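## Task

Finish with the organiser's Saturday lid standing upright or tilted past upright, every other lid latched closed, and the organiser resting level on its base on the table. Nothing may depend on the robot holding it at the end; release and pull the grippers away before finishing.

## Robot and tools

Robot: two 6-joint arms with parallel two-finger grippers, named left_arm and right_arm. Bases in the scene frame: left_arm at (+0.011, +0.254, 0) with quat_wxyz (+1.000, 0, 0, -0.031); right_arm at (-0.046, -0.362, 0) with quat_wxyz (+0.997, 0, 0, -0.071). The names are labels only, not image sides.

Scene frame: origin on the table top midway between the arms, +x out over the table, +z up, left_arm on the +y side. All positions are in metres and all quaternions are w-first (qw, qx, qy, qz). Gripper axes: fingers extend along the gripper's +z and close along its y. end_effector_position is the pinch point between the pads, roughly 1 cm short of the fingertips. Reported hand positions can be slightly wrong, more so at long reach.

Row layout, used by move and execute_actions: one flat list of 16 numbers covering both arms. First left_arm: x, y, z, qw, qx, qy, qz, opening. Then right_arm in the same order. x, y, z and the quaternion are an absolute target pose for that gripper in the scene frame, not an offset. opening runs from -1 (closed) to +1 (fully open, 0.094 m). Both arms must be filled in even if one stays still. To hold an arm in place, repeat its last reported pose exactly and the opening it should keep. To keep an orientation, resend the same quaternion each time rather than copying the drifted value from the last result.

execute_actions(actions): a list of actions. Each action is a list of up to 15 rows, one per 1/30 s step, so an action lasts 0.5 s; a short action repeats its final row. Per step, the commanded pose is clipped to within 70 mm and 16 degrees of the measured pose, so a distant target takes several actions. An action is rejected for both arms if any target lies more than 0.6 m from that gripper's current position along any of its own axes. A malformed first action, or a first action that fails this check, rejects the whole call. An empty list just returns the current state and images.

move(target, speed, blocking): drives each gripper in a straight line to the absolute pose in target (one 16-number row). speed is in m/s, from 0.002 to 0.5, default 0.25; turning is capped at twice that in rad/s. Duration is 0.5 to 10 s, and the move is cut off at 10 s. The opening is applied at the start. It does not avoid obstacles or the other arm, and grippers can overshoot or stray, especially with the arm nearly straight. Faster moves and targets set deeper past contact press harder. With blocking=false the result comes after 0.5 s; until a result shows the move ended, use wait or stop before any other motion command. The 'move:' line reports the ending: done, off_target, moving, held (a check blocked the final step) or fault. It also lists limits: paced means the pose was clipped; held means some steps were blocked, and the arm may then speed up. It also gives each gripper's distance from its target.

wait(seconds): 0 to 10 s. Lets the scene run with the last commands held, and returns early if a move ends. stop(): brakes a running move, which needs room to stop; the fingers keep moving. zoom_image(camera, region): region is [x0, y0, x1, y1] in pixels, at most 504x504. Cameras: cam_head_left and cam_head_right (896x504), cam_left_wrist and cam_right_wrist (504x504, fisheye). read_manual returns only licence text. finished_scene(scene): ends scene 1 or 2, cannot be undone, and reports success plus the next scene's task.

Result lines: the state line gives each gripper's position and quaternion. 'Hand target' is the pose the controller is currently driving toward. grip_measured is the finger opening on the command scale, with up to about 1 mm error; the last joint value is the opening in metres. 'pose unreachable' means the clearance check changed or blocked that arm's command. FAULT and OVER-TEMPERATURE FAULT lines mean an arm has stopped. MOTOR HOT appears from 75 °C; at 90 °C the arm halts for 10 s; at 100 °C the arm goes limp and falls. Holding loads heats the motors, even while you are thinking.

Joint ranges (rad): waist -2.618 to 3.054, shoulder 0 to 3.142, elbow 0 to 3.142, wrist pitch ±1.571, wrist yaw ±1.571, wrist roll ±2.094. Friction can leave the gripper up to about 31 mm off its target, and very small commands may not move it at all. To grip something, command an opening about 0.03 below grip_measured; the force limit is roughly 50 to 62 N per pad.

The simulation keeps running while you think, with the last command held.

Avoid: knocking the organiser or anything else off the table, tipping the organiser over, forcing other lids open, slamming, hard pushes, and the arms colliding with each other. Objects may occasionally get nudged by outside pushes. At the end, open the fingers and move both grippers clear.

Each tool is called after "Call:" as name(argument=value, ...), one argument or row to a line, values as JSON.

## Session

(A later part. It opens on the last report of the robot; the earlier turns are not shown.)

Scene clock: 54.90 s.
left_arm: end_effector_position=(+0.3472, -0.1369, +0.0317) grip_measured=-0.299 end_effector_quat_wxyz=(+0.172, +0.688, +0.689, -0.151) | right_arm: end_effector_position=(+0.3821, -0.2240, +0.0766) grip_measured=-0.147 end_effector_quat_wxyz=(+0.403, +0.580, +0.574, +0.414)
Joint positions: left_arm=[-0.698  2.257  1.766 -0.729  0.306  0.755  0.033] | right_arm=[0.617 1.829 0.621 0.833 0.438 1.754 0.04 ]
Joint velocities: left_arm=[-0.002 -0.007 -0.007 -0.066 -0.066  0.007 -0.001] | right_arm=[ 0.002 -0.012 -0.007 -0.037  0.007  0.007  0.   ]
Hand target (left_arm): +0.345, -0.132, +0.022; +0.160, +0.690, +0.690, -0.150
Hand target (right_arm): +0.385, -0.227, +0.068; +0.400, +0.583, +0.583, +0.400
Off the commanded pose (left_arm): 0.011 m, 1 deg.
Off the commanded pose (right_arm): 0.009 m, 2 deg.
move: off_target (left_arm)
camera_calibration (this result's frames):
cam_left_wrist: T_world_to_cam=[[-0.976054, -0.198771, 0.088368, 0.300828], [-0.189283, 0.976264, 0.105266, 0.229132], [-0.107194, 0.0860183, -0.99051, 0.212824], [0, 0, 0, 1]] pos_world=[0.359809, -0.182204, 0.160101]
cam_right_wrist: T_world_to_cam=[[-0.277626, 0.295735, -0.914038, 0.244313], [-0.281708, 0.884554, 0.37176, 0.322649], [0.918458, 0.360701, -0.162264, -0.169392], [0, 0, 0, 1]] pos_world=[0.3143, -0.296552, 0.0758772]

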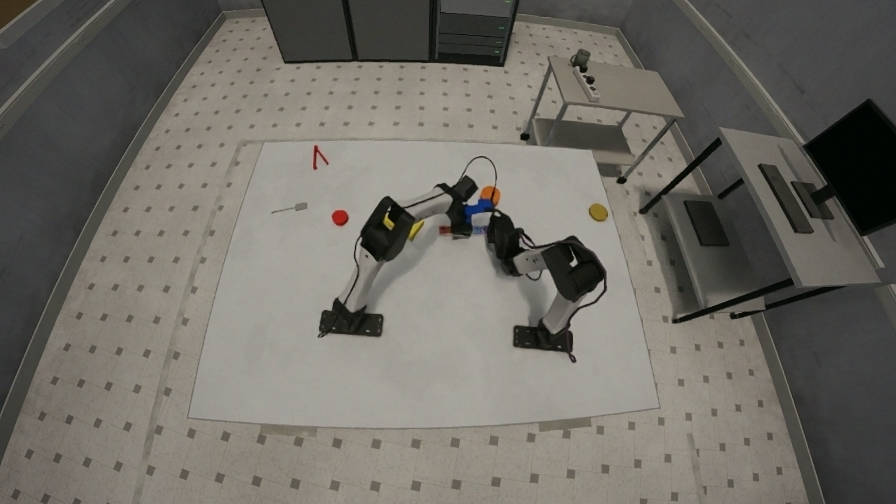

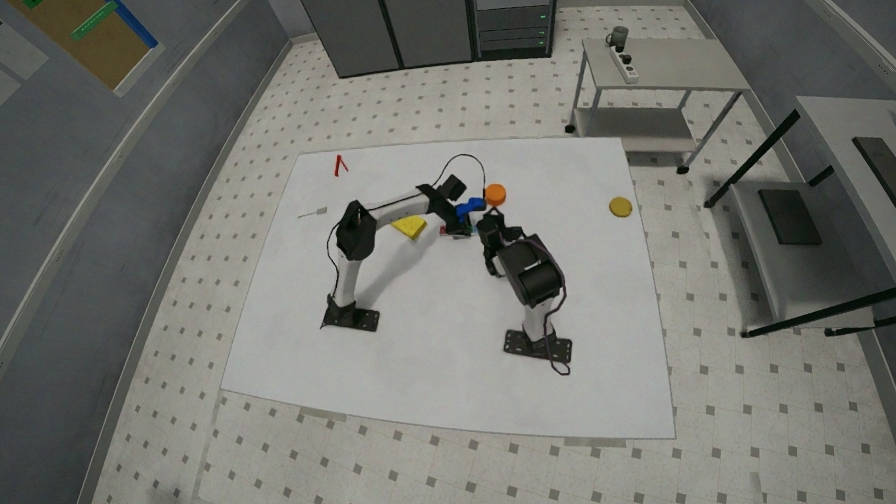

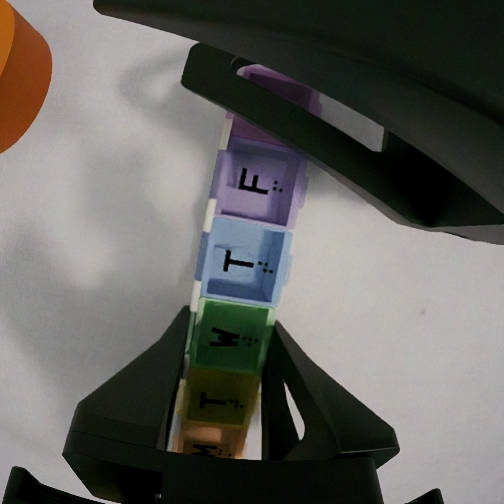

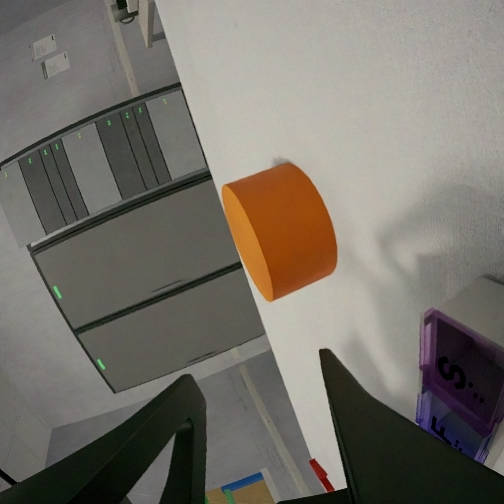

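Call:
move(
  target=[0.335,-0.125,0.008,0.13,0.695,0.695,-0.13,-0.34,0.328,-0.227,0.07,0.354,0.612,0.612,0.354,-0.15],
  speed=0.08,
)

Call:
execute_actions(
  actions=[
    [[0.335,-0.125,0.008,0.13,0.695,0.695,-0.13,-0.34,0.334,-0.228,0.06,0.354,0.612,0.612,0.354,0.9]],
    [[0.335,-0.125,0.008,0.13,0.695,0.695,-0.13,-0.34,0.336,-0.228,0.052,0.354,0.612,0.612,0.354,0.9]],
    [[0.335,-0.125,0.008,0.13,0.695,0.695,-0.13,-0.34,0.347,-0.228,0.052,0.354,0.612,0.612,0.354,0.9]],
    [[0.335,-0.125,0.008,0.13,0.695,0.695,-0.13,-0.34,0.355,-0.228,0.054,0.354,0.612,0.612,0.354,0.9]],
  ],
)

Scene clock: 58.43 s.
left_arm: end_effector_position=(+0.3470, -0.1367, +0.0314) grip_measured=-0.299 end_effector_quat_wxyz=(+0.171, +0.689, +0.689, -0.148) | right_arm: end_effector_position=(+0.3378, -0.2255, +0.0780) grip_measured=-0.147 end_effector_quat_wxyz=(+0.358, +0.611, +0.604, +0.366)
Joint positions: left_arm=[-0.7    2.257  1.766 -0.731  0.3    0.755  0.033] | right_arm=[0.671 1.602 0.578 0.465 0.455 1.856 0.04 ]
Joint velocities: left_arm=[ 0.012 -0.007 -0.007  0.007  0.022 -0.022 -0.002] | right_arm=[ 0.002 -0.007 -0.012 -0.007 -0.022 -0.022 -0.   ]
Hand target (left_arm): +0.335, -0.125, +0.009; +0.131, +0.696, +0.694, -0.130
Hand target (right_arm): +0.329, -0.226, +0.070; +0.353, +0.612, +0.612, +0.354
Off the commanded pose (left_arm): 0.029 m, 5 deg.
Off the commanded pose (right_arm): 0.013 m, 2 deg.
move: off_target (left_arm, right_arm)
camera_calibration (this result's frames):
cam_left_wrist: T_world_to_cam=[[-0.976287, -0.199377, 0.0843313, 0.300865], [-0.189799, 0.975698, 0.109495, 0.228929], [-0.104113, 0.0908922, -0.990404, 0.212], [0, 0, 0, 1]] pos_world=[0.359253, -0.182649, 0.159527]
cam_right_wrist: T_world_to_cam=[[-0.417352, 0.295605, -0.859322, 0.276615], [-0.216781, 0.885929, 0.410044, 0.286396], [0.88251, 0.357418, -0.305662, -0.105361], [0, 0, 0, 1]] pos_world=[0.270514, -0.297838, 0.0880618]

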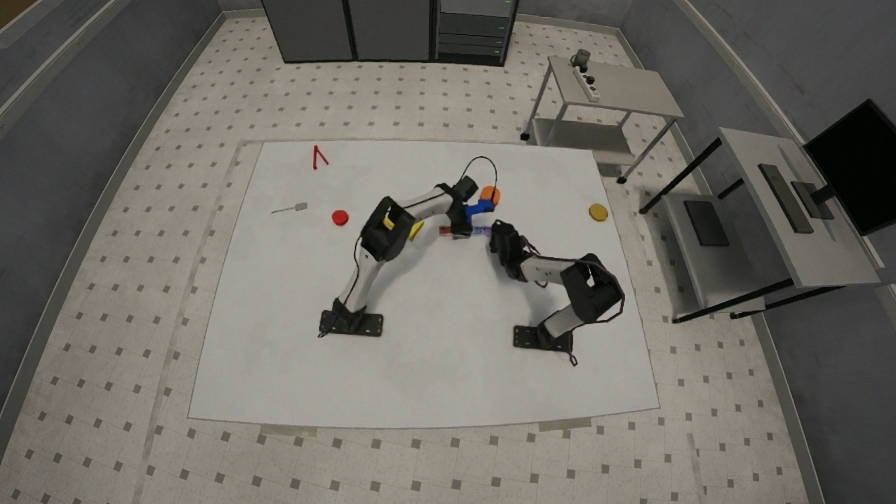

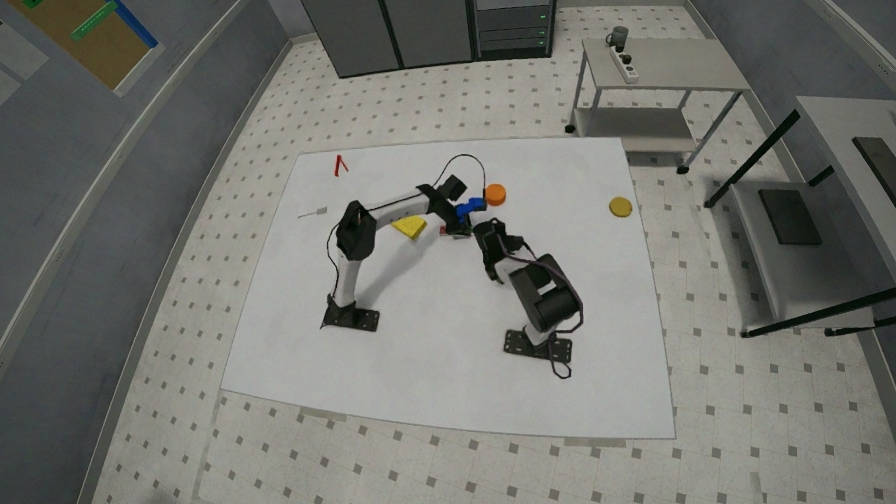

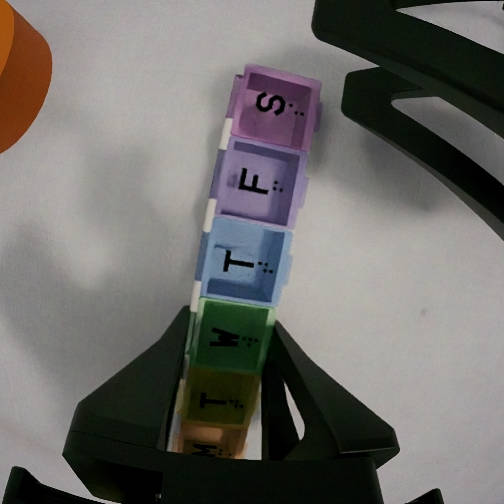

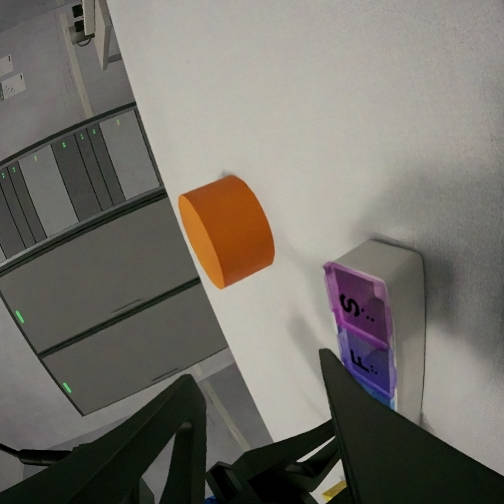

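Scene clock: 60.43 s.
left_arm: end_effector_position=(+0.3472, -0.1365, +0.0313) grip_measured=-0.299 end_effector_quat_wxyz=(+0.171, +0.689, +0.689, -0.147) | right_arm: end_effector_position=(+0.3510, -0.2262, +0.0584) grip_measured=+0.897 end_effector_quat_wxyz=(+0.356, +0.610, +0.609, +0.361)
Joint positions: left_arm=[-0.7    2.257  1.766 -0.731  0.299  0.755  0.033] | right_arm=[0.643 1.711 0.598 0.55  0.427 1.834 0.089]
Joint velocities: left_arm=[-0.027  0.017 -0.007 -0.022 -0.007 -0.007 -0.   ] | right_arm=[-0.017 -0.007 -0.007  0.081  0.037 -0.007  0.001]
Hand target (left_arm): +0.335, -0.125, +0.009; +0.131, +0.696, +0.694, -0.130
Hand target (right_arm): +0.355, -0.228, +0.054; +0.354, +0.612, +0.612, +0.354
Off the commanded pose (left_arm): 0.029 m, 5 deg.
Off the commanded pose (right_arm): 0.006 m, 1 deg.
camera_calibration (this result's frames):
cam_left_wrist: T_world_to_cam=[[-0.976266, -0.199973, 0.0831574, 0.301039], [-0.190417, 0.975485, 0.110318, 0.228974], [-0.10318, 0.0918651, -0.990411, 0.211743], [0, 0, 0, 1]] pos_world=[0.359343, -0.182612, 0.159419]
cam_right_wrist: T_world_to_cam=[[-0.42857, 0.28577, -0.857125, 0.267086], [-0.217473, 0.888145, 0.40485, 0.298921], [0.876945, 0.359909, -0.318485, -0.119483], [0, 0, 0, 1]] pos_world=[0.284253, -0.298808, 0.0698544]

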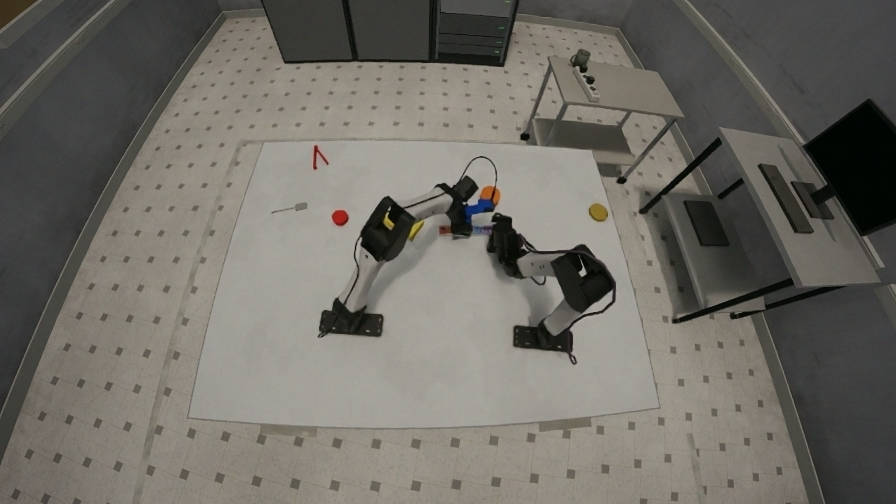

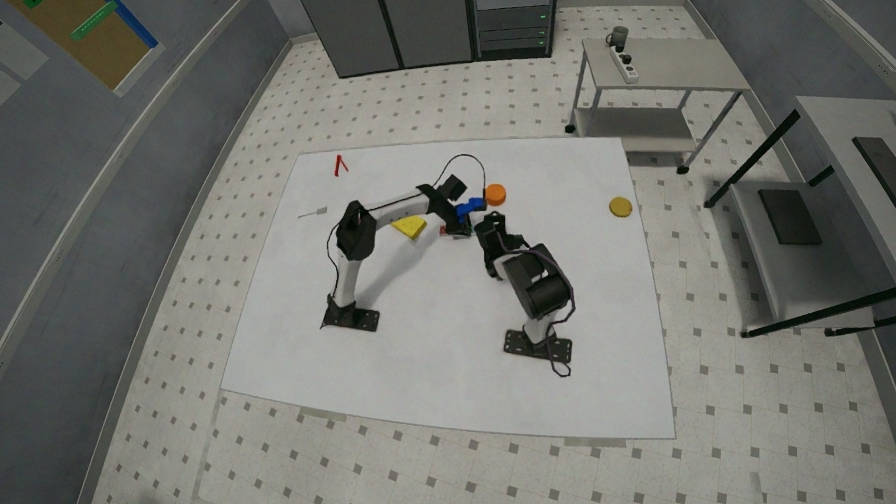

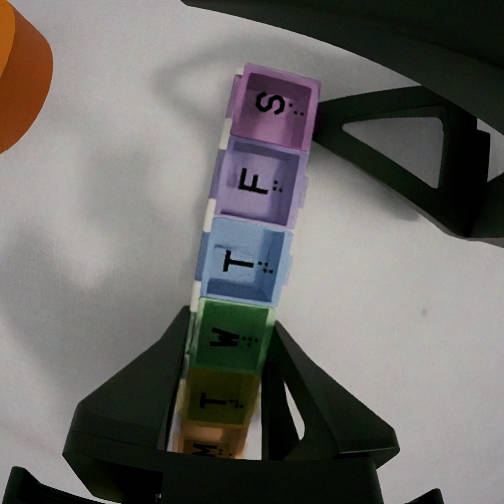

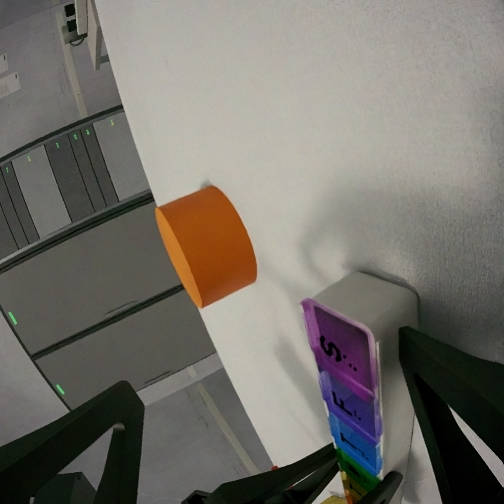

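Call:
execute_actions(
  actions=[
    [[0.335,-0.125,0.008,0.13,0.695,0.695,-0.13,-0.34,0.352,-0.226,0.061,0.354,0.612,0.612,0.354,0.75]],
    [[0.335,-0.125,0.008,0.13,0.695,0.695,-0.13,-0.34,0.352,-0.226,0.062,0.354,0.612,0.612,0.354,0.6]],
    [[0.335,-0.125,0.008,0.13,0.695,0.695,-0.13,-0.34,0.352,-0.226,0.063,0.354,0.612,0.612,0.354,0.45]],
    [[0.335,-0.125,0.008,0.13,0.695,0.695,-0.13,-0.34,0.352,-0.226,0.063,0.354,0.612,0.612,0.354,0.3]],
    [[0.335,-0.125,0.008,0.13,0.695,0.695,-0.13,-0.34,0.352,-0.226,0.063,0.354,0.612,0.612,0.354,0.15]],
    [[0.335,-0.125,0.008,0.13,0.695,0.695,-0.13,-0.34,0.352,-0.226,0.063,0.354,0.612,0.612,0.354,0.0]],
  ],
)

Scene clock: 65.23 s.
left_arm: end_effector_position=(+0.3481, -0.1361, +0.0311) grip_measured=-0.299 end_effector_quat_wxyz=(+0.172, +0.688, +0.690, -0.145) | right_arm: end_effector_position=(+0.3434, -0.2293, +0.0480) grip_measured=+0.003 end_effector_quat_wxyz=(+0.346, +0.613, +0.625, +0.336)
Joint positions: left_arm=[-0.7    2.257  1.766 -0.729  0.293  0.753  0.033] | right_arm=[0.643 1.703 0.598 0.48  0.422 1.834 0.047]
Joint velocities: left_arm=[-0.012 -0.017  0.017  0.007  0.007  0.037  0.   ] | right_arm=[-0.007 -0.007 -0.022 -0.154 -0.037  0.037  0.001]
Hand target (left_arm): +0.335, -0.125, +0.009; +0.131, +0.695, +0.695, -0.130
Hand target (right_arm): +0.352, -0.226, +0.063; +0.354, +0.612, +0.612, +0.354
Off the commanded pose (left_arm): 0.029 m, 5 deg.
Off the commanded pose (right_arm): 0.018 m, 3 deg.
camera_calibration (this result's frames):
cam_left_wrist: T_world_to_cam=[[-0.975658, -0.204473, 0.0792585, 0.301323], [-0.195043, 0.97431, 0.112595, 0.230121], [-0.100245, 0.0943951, -0.990475, 0.210947], [0, 0, 0, 1]] pos_world=[0.360018, -0.182509, 0.159144]
cam_right_wrist: T_world_to_cam=[[-0.47696, 0.260664, -0.839383, 0.265853], [-0.199777, 0.897862, 0.392343, 0.300992], [0.855919, 0.354822, -0.37617, -0.106187], [0, 0, 0, 1]] pos_world=[0.27782, -0.30187, 0.0651165]

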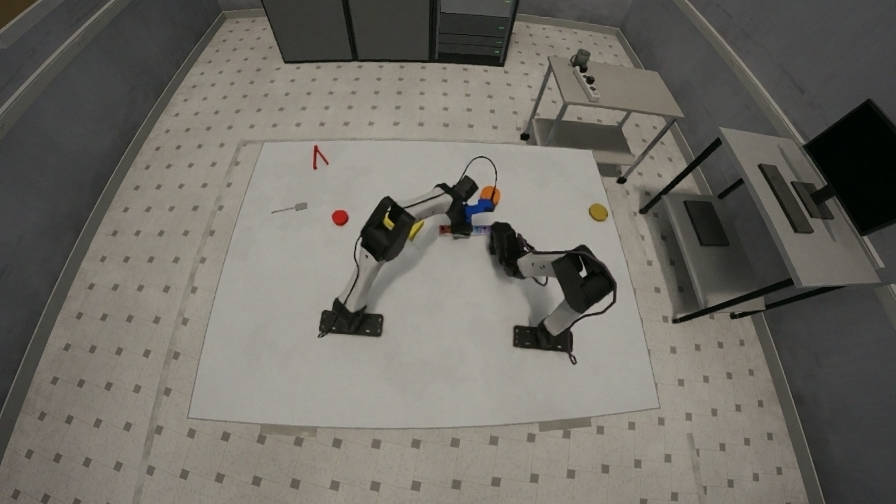

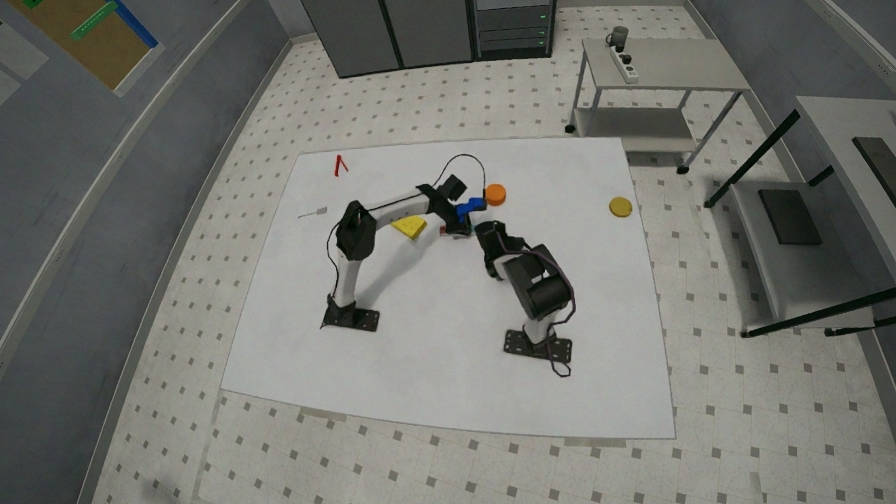

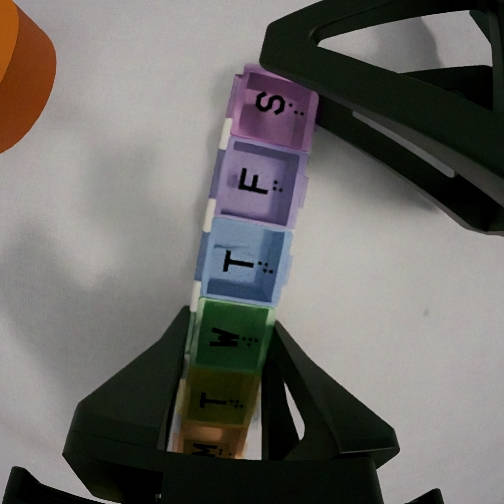

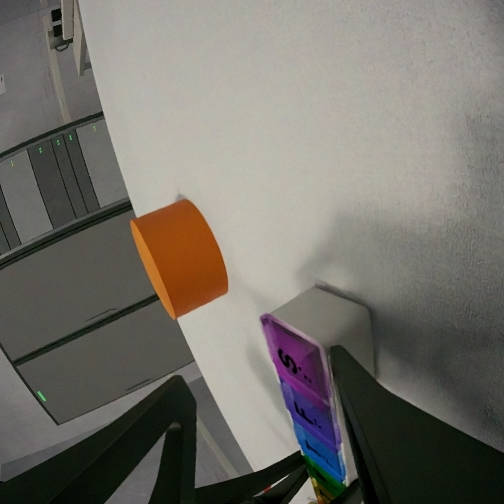

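Call:
execute_actions(
  actions=[
    [[0.335,-0.125,0.008,0.13,0.695,0.695,-0.13,-0.34,0.354,-0.225,0.064,0.367,0.604,0.604,0.367,0.0]],
    [[0.335,-0.125,0.008,0.13,0.695,0.695,-0.13,-0.34,0.356,-0.225,0.065,0.378,0.597,0.597,0.378,0.0]],
  ],
)

Scene clock: 67.13 s.
left_arm: end_effector_position=(+0.3501, -0.1361, +0.0312) grip_measured=-0.299 end_effector_quat_wxyz=(+0.174, +0.685, +0.693, -0.141) | right_arm: end_effector_position=(+0.3465, -0.2292, +0.0491) grip_measured=+0.003 end_effector_quat_wxyz=(+0.359, +0.605, +0.620, +0.347)
Joint positions: left_arm=[-0.7    2.257  1.766 -0.724  0.285  0.746  0.033] | right_arm=[0.643 1.725 0.58  0.559 0.431 1.813 0.047]
Joint velocities: left_arm=[-0.007 -0.012  0.002  0.007 -0.037  0.037 -0.001] | right_arm=[-0.012  0.007 -0.032 -0.007 -0.139 -0.051 -0.001]
Hand target (left_arm): +0.335, -0.125, +0.009; +0.131, +0.695, +0.695, -0.130
Hand target (right_arm): +0.355, -0.226, +0.065; +0.378, +0.599, +0.598, +0.377
Off the commanded pose (left_arm): 0.030 m, 5 deg.
Off the commanded pose (right_arm): 0.019 m, 5 deg.
camera_calibration (this result's frames):
cam_left_wrist: T_world_to_cam=[[-0.974261, -0.213434, 0.0725309, 0.301758], [-0.204622, 0.972333, 0.112687, 0.233564], [-0.0945753, 0.0949448, -0.99098, 0.209336], [0, 0, 0, 1]] pos_world=[0.361581, -0.182572, 0.159241]
cam_right_wrist: T_world_to_cam=[[-0.44566, 0.256461, -0.85768, 0.257256], [-0.217444, 0.89838, 0.381618, 0.307925], [0.868392, 0.356569, -0.344606, -0.113955], [0, 0, 0, 1]] pos_world=[0.280563, -0.301977, 0.0638642]

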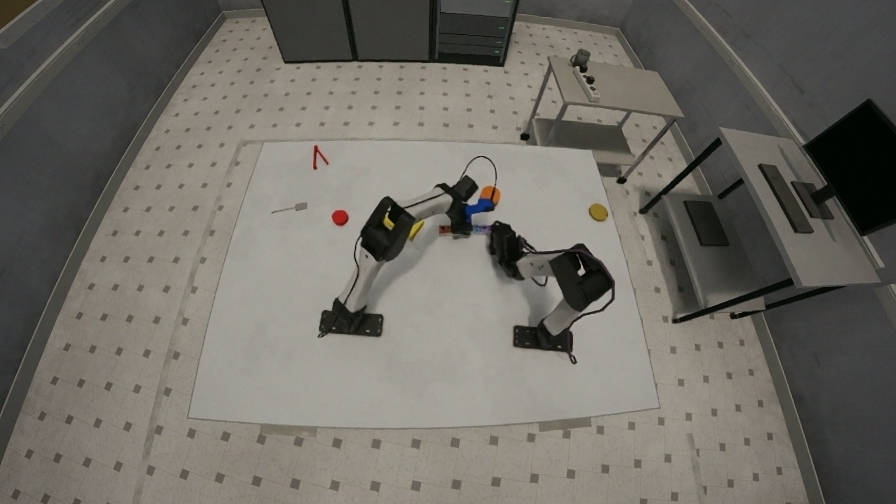

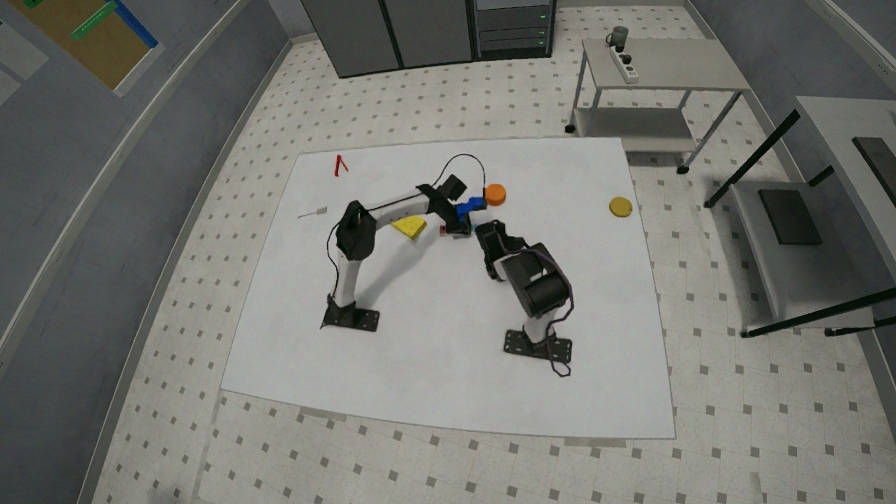

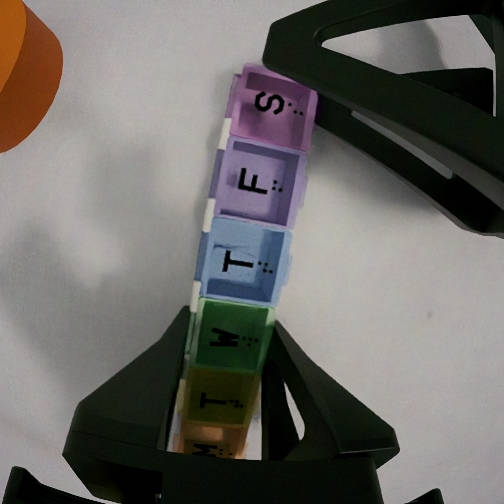

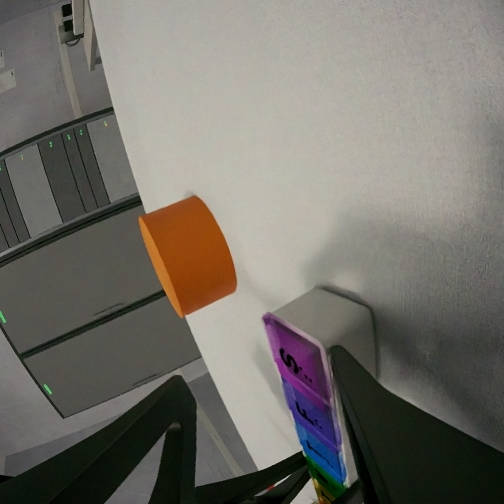

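Add load via small finger closing.

Call:
execute_actions(
  actions=[
    [[0.335,-0.125,0.008,0.13,0.695,0.695,-0.13,-0.34,0.356,-0.225,0.065,0.378,0.597,0.597,0.378,-0.08]],
    [[0.335,-0.125,0.008,0.13,0.695,0.695,-0.13,-0.34,0.356,-0.225,0.065,0.378,0.597,0.597,0.378,-0.16]],
  ],
)

Scene clock: 68.83 s.
left_arm: end_effector_position=(+0.3510, -0.1365, +0.0314) grip_measured=-0.299 end_effector_quat_wxyz=(+0.176, +0.685, +0.693, -0.140) | right_arm: end_effector_position=(+0.3455, -0.2298, +0.0466) grip_measured=-0.156 end_effector_quat_wxyz=(+0.358, +0.605, +0.622, +0.345)
Joint positions: left_arm=[-0.7    2.257  1.766 -0.72   0.283  0.745  0.033] | right_arm=[0.643 1.728 0.577 0.561 0.431 1.812 0.04 ]
Joint velocities: left_arm=[ 0.017  0.012  0.007 -0.007 -0.007 -0.066 -0.   ] | right_arm=[ 0.002 -0.022 -0.017 -0.037  0.022  0.022  0.001]
Hand target (left_arm): +0.335, -0.125, +0.009; +0.131, +0.695, +0.695, -0.130
Hand target (right_arm): +0.355, -0.226, +0.065; +0.377, +0.599, +0.598, +0.377
Off the commanded pose (left_arm): 0.031 m, 6 deg.
Off the commanded pose (right_arm): 0.022 m, 5 deg.
camera_calibration (this result's frames):
cam_left_wrist: T_world_to_cam=[[-0.974316, -0.214323, 0.0690936, 0.302501], [-0.206033, 0.972277, 0.110577, 0.234641], [-0.0908773, 0.0935014, -0.991463, 0.208205], [0, 0, 0, 1]] pos_world=[0.361996, -0.18277, 0.159581]
cam_right_wrist: T_world_to_cam=[[-0.450402, 0.252848, -0.856274, 0.255568], [-0.215923, 0.899744, 0.37926, 0.309051], [0.866323, 0.355709, -0.350651, -0.112857], [0, 0, 0, 1]] pos_world=[0.27961, -0.302543, 0.062052]

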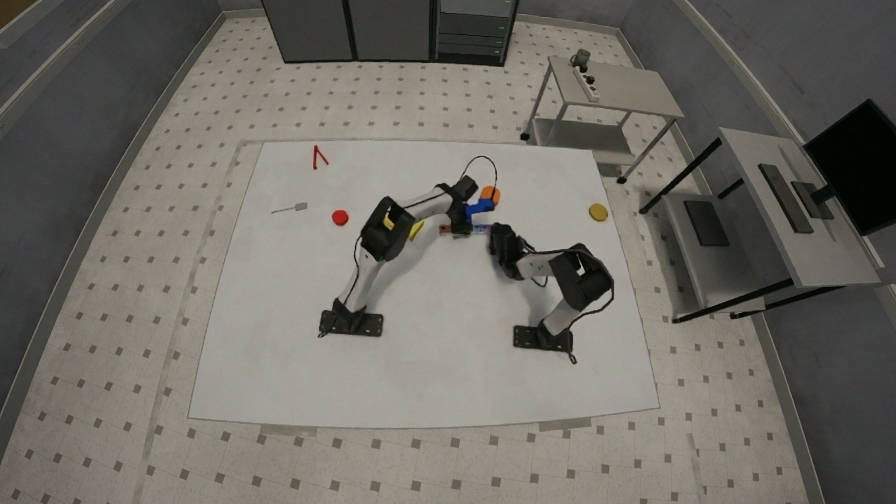

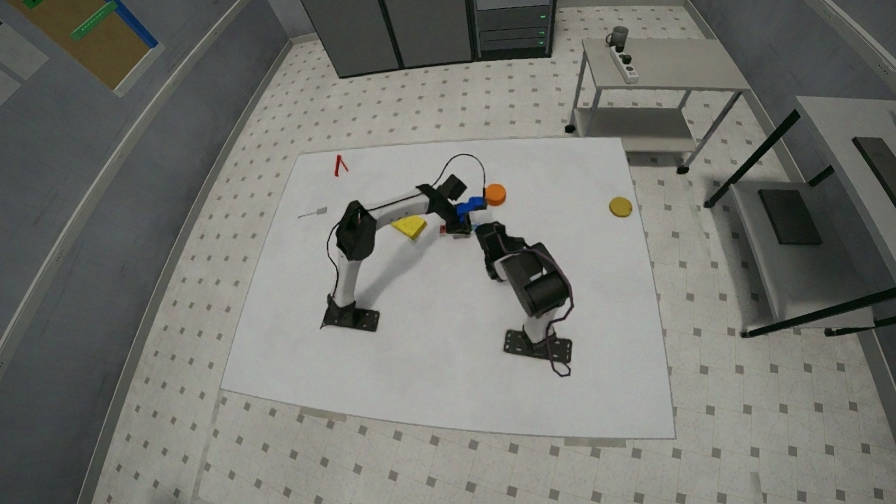

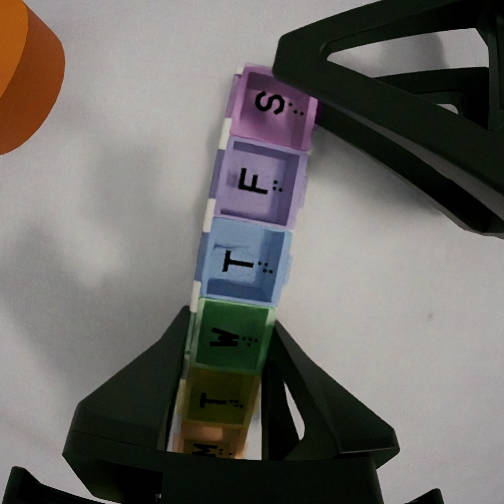

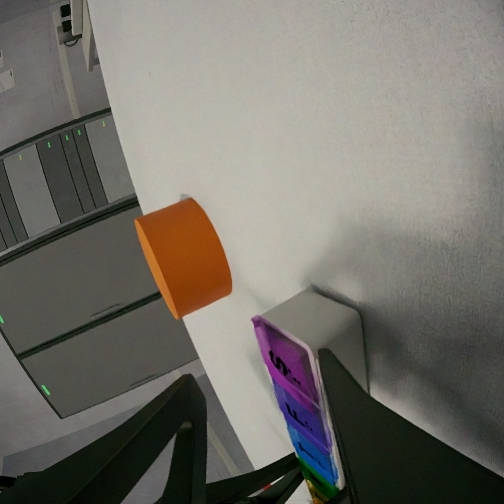

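Call:
execute_actions(
  actions=[
    [[0.335,-0.125,0.008,0.13,0.695,0.695,-0.13,-0.34,0.357,-0.225,0.069,0.381,0.595,0.595,0.381,-0.16]],
    [[0.335,-0.125,0.008,0.13,0.695,0.695,-0.13,-0.34,0.358,-0.225,0.073,0.384,0.593,0.593,0.384,-0.16]],
  ],
)

Scene clock: 71.00 s.
left_arm: end_effector_position=(+0.3510, -0.1365, +0.0314) grip_measured=-0.299 end_effector_quat_wxyz=(+0.176, +0.685, +0.693, -0.140) | right_arm: end_effector_position=(+0.3455, -0.2298, +0.0467) grip_measured=-0.156 end_effector_quat_wxyz=(+0.359, +0.603, +0.624, +0.343)
Joint positions: left_arm=[-0.7    2.257  1.766 -0.72   0.283  0.745  0.033] | right_arm=[0.643 1.728 0.577 0.561 0.431 1.804 0.04 ]
Joint velocities: left_arm=[-0.007  0.007 -0.007 -0.022 -0.022 -0.022 -0.   ] | right_arm=[-0.002  0.012  0.002 -0.007 -0.007  0.007 -0.001]
Hand target (left_arm): +0.335, -0.125, +0.009; +0.131, +0.695, +0.695, -0.130
Hand target (right_arm): +0.357, -0.226, +0.073; +0.384, +0.595, +0.594, +0.383
Off the commanded pose (left_arm): 0.031 m, 6 deg.
Off the commanded pose (right_arm): 0.030 m, 7 deg.
camera_calibration (this result's frames):
cam_left_wrist: T_world_to_cam=[[-0.974316, -0.214323, 0.0690936, 0.302501], [-0.206033, 0.972277, 0.110577, 0.234641], [-0.0908773, 0.0935014, -0.991463, 0.208205], [0, 0, 0, 1]] pos_world=[0.361996, -0.18277, 0.159581]
cam_right_wrist: T_world_to_cam=[[-0.45111, 0.245625, -0.858003, 0.254309], [-0.219512, 0.901311, 0.373435, 0.310884], [0.865052, 0.356802, -0.352672, -0.112092], [0, 0, 0, 1]] pos_world=[0.27993, -0.302673, 0.062571]

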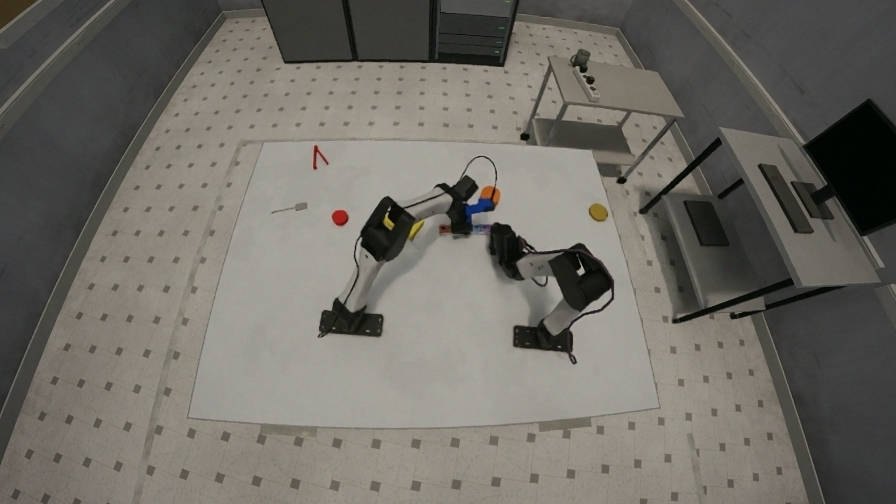

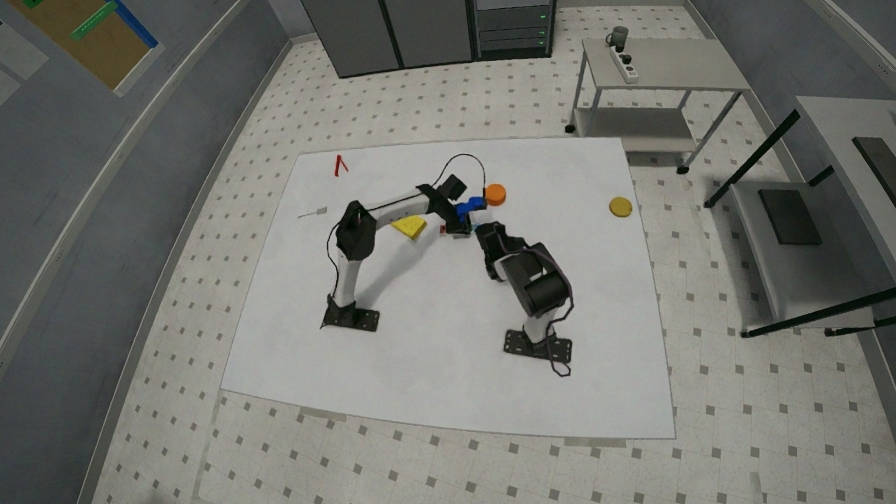

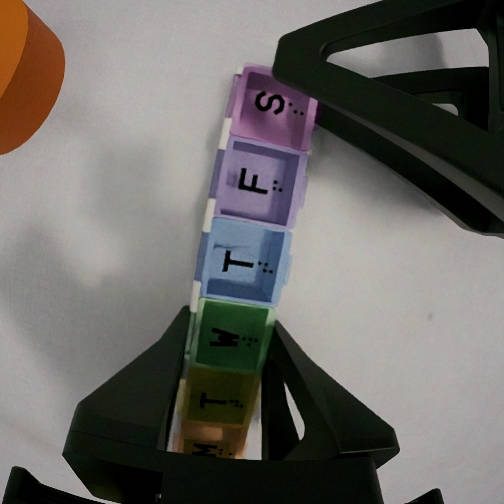

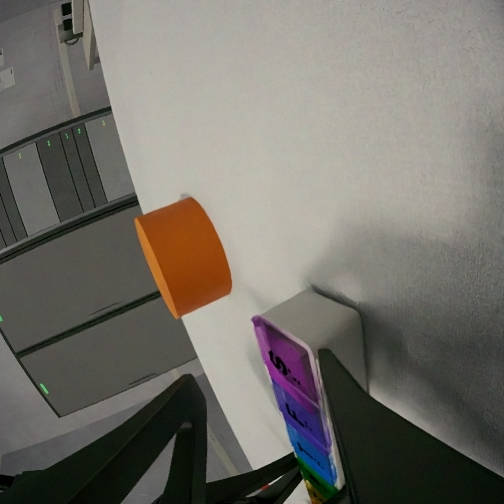

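Call:
execute_actions(
  actions=[
    [[0.335,-0.125,0.008,0.13,0.695,0.695,-0.13,-0.34,0.364,-0.225,0.072,0.384,0.593,0.593,0.384,-0.22]],
    [[0.335,-0.125,0.008,0.13,0.695,0.695,-0.13,-0.34,0.364,-0.225,0.070,0.384,0.593,0.593,0.384,-0.28]],
  ],
)

Scene clock: 73.03 s.
left_arm: end_effector_position=(+0.3518, -0.1368, +0.0316) grip_measured=-0.299 end_effector_quat_wxyz=(+0.178, +0.685, +0.693, -0.139) | right_arm: end_effector_position=(+0.3456, -0.2297, +0.0444) grip_measured=-0.276 end_effector_quat_wxyz=(+0.360, +0.601, +0.627, +0.341)
Joint positions: left_arm=[-0.7    2.257  1.766 -0.716  0.281  0.744  0.033] | right_arm=[0.643 1.737 0.577 0.566 0.431 1.796 0.034]
Joint velocities: left_arm=[ 0.007 -0.012  0.007  0.051  0.022 -0.007 -0.001] | right_arm=[-0.002 -0.002  0.002 -0.007  0.007  0.095  0.001]
Hand target (left_arm): +0.335, -0.125, +0.009; +0.131, +0.695, +0.695, -0.130
Hand target (right_arm): +0.362, -0.226, +0.071; +0.384, +0.595, +0.594, +0.383
Off the commanded pose (left_arm): 0.031 m, 6 deg.
Off the commanded pose (right_arm): 0.032 m, 7 deg.
camera_calibration (this result's frames):
cam_left_wrist: T_world_to_cam=[[-0.974167, -0.215904, 0.0662057, 0.303015], [-0.208041, 0.97205, 0.108801, 0.235829], [-0.0878457, 0.0922164, -0.991856, 0.207281], [0, 0, 0, 1]] pos_world=[0.362459, -0.18293, 0.159874]
cam_right_wrist: T_world_to_cam=[[-0.454874, 0.236463, -0.858589, 0.251542], [-0.222298, 0.903437, 0.366586, 0.313429], [0.862365, 0.357613, -0.358385, -0.111619], [0, 0, 0, 1]] pos_world=[0.280351, -0.302728, 0.0610699]

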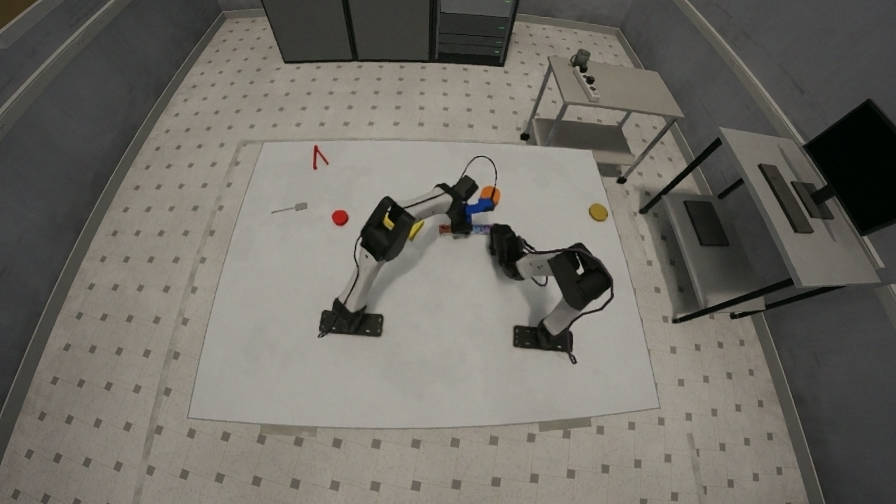

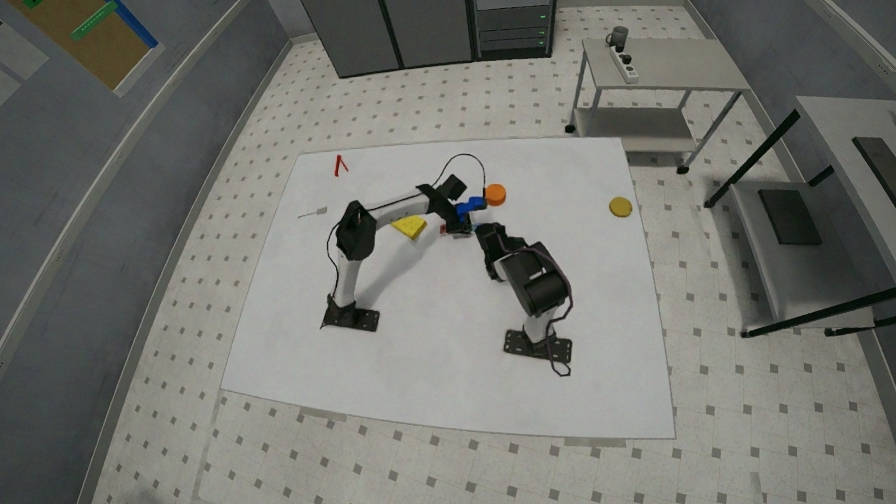

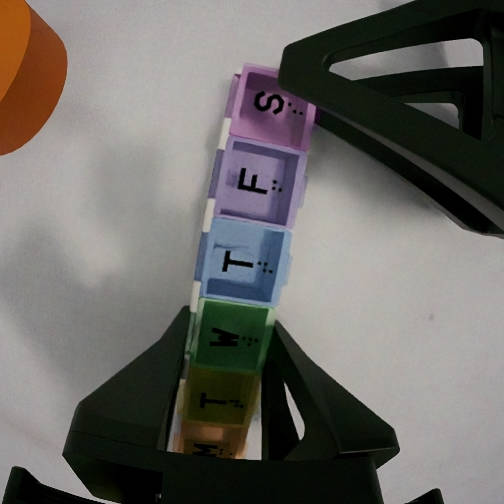

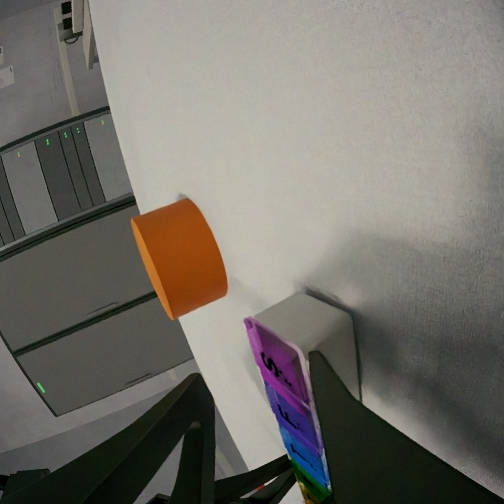

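Call:
execute_actions(
  actions=[
    [[0.335,-0.125,0.008,0.13,0.695,0.695,-0.13,-0.34,0.354,-0.225,0.085,0.40,0.583,0.583,0.40,-0.28],[0.335,-0.125,0.008,0.13,0.695,0.695,-0.13,-0.34,0.354,-0.225,0.085,0.40,0.583,0.583,0.40,-0.28],[0.335,-0.125,0.008,0.13,0.695,0.695,-0.13,-0.34,0.354,-0.225,0.085,0.40,0.583,0.583,0.40,-0.28],[0.335,-0.125,0.008,0.13,0.695,0.695,-0.13,-0.34,0.354,-0.225,0.085,0.40,0.583,0.583,0.40,-0.28],[0.335,-0.125,0.008,0.13,0.695,0.695,-0.13,-0.34,0.354,-0.225,0.085,0.40,0.583,0.583,0.40,-0.28],[0.335,-0.125,0.008,0.13,0.695,0.695,-0.13,-0.34,0.364,-0.225,0.062,0.372,0.601,0.601,0.372,-0.28]],
    [[0.335,-0.125,0.008,0.13,0.695,0.695,-0.13,-0.34,0.364,-0.225,0.062,0.372,0.601,0.601,0.372,-0.28]],
  ],
)

Scene clock: 82.17 s.
left_arm: end_effector_position=(+0.3510, -0.1368, +0.0316) grip_measured=-0.299 end_effector_quat_wxyz=(+0.177, +0.686, +0.691, -0.140) | right_arm: end_effector_position=(+0.3610, -0.2216, +0.0682) grip_measured=-0.277 end_effector_quat_wxyz=(+0.376, +0.595, +0.601, +0.379)
Joint positions: left_arm=[-0.7    2.257  1.766 -0.719  0.284  0.749  0.033] | right_arm=[0.647 1.74  0.607 0.637 0.442 1.798 0.034]
Joint velocities: left_arm=[ 0.007 -0.012  0.007 -0.081  0.007 -0.037 -0.   ] | right_arm=[ 0.002 -0.007 -0.007  0.051 -0.022  0.051 -0.001]
Hand target (left_arm): +0.335, -0.125, +0.009; +0.131, +0.695, +0.695, -0.130
Hand target (right_arm): +0.364, -0.225, +0.062; +0.372, +0.601, +0.601, +0.372
Off the commanded pose (left_arm): 0.031 m, 6 deg.
Off the commanded pose (right_arm): 0.008 m, 1 deg.
camera_calibration (this result's frames):
cam_left_wrist: T_world_to_cam=[[-0.97525, -0.210495, 0.067677, 0.303362], [-0.202498, 0.97321, 0.108889, 0.233864], [-0.0887845, 0.0924899, -0.991747, 0.20752], [0, 0, 0, 1]] pos_world=[0.361635, -0.182937, 0.159811]
cam_right_wrist: T_world_to_cam=[[-0.375235, 0.27716, -0.884523, 0.25914], [-0.249531, 0.888819, 0.384363, 0.306116], [0.892711, 0.364942, -0.264356, -0.135018], [0, 0, 0, 1]] pos_world=[0.294156, -0.294631, 0.0758629]

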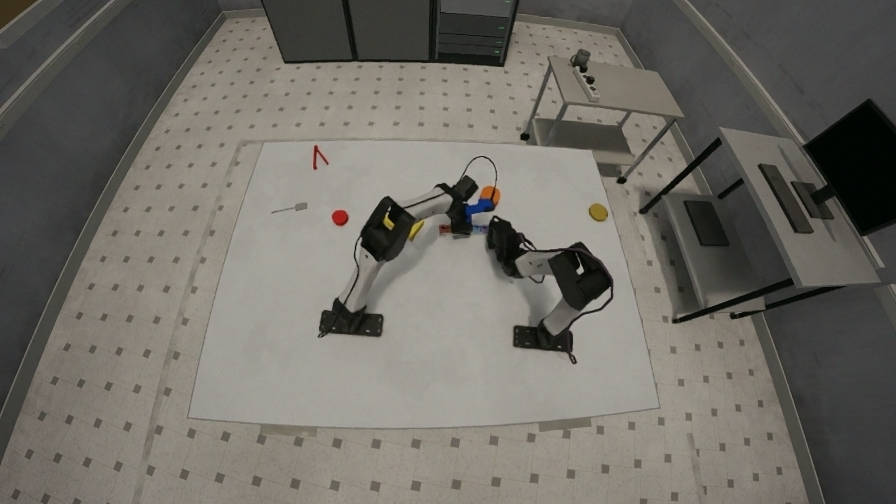

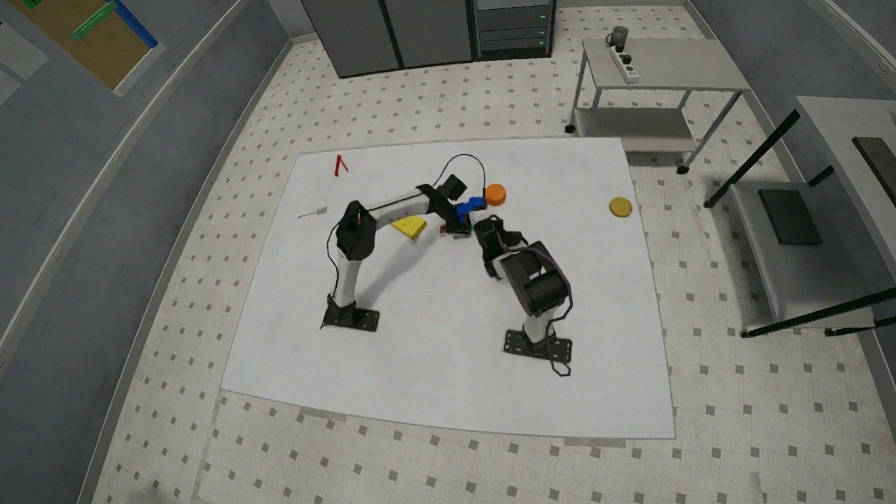

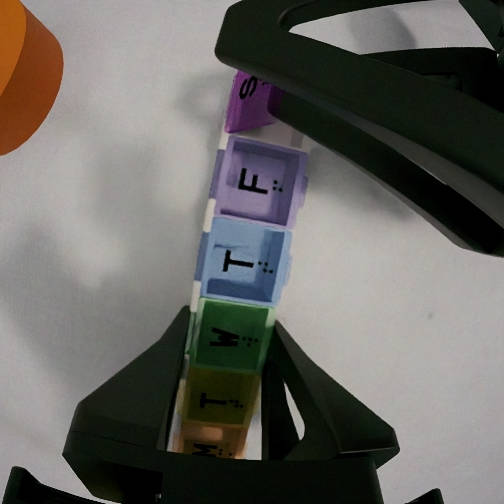

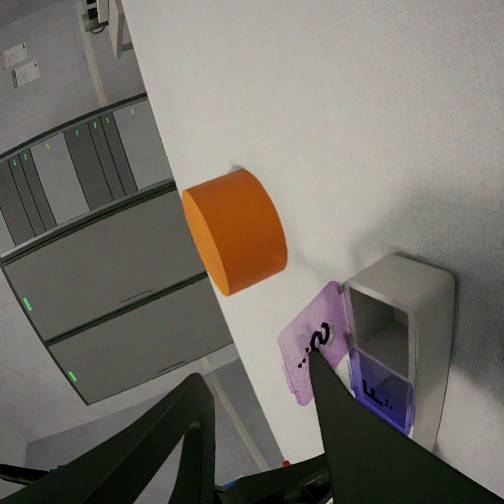

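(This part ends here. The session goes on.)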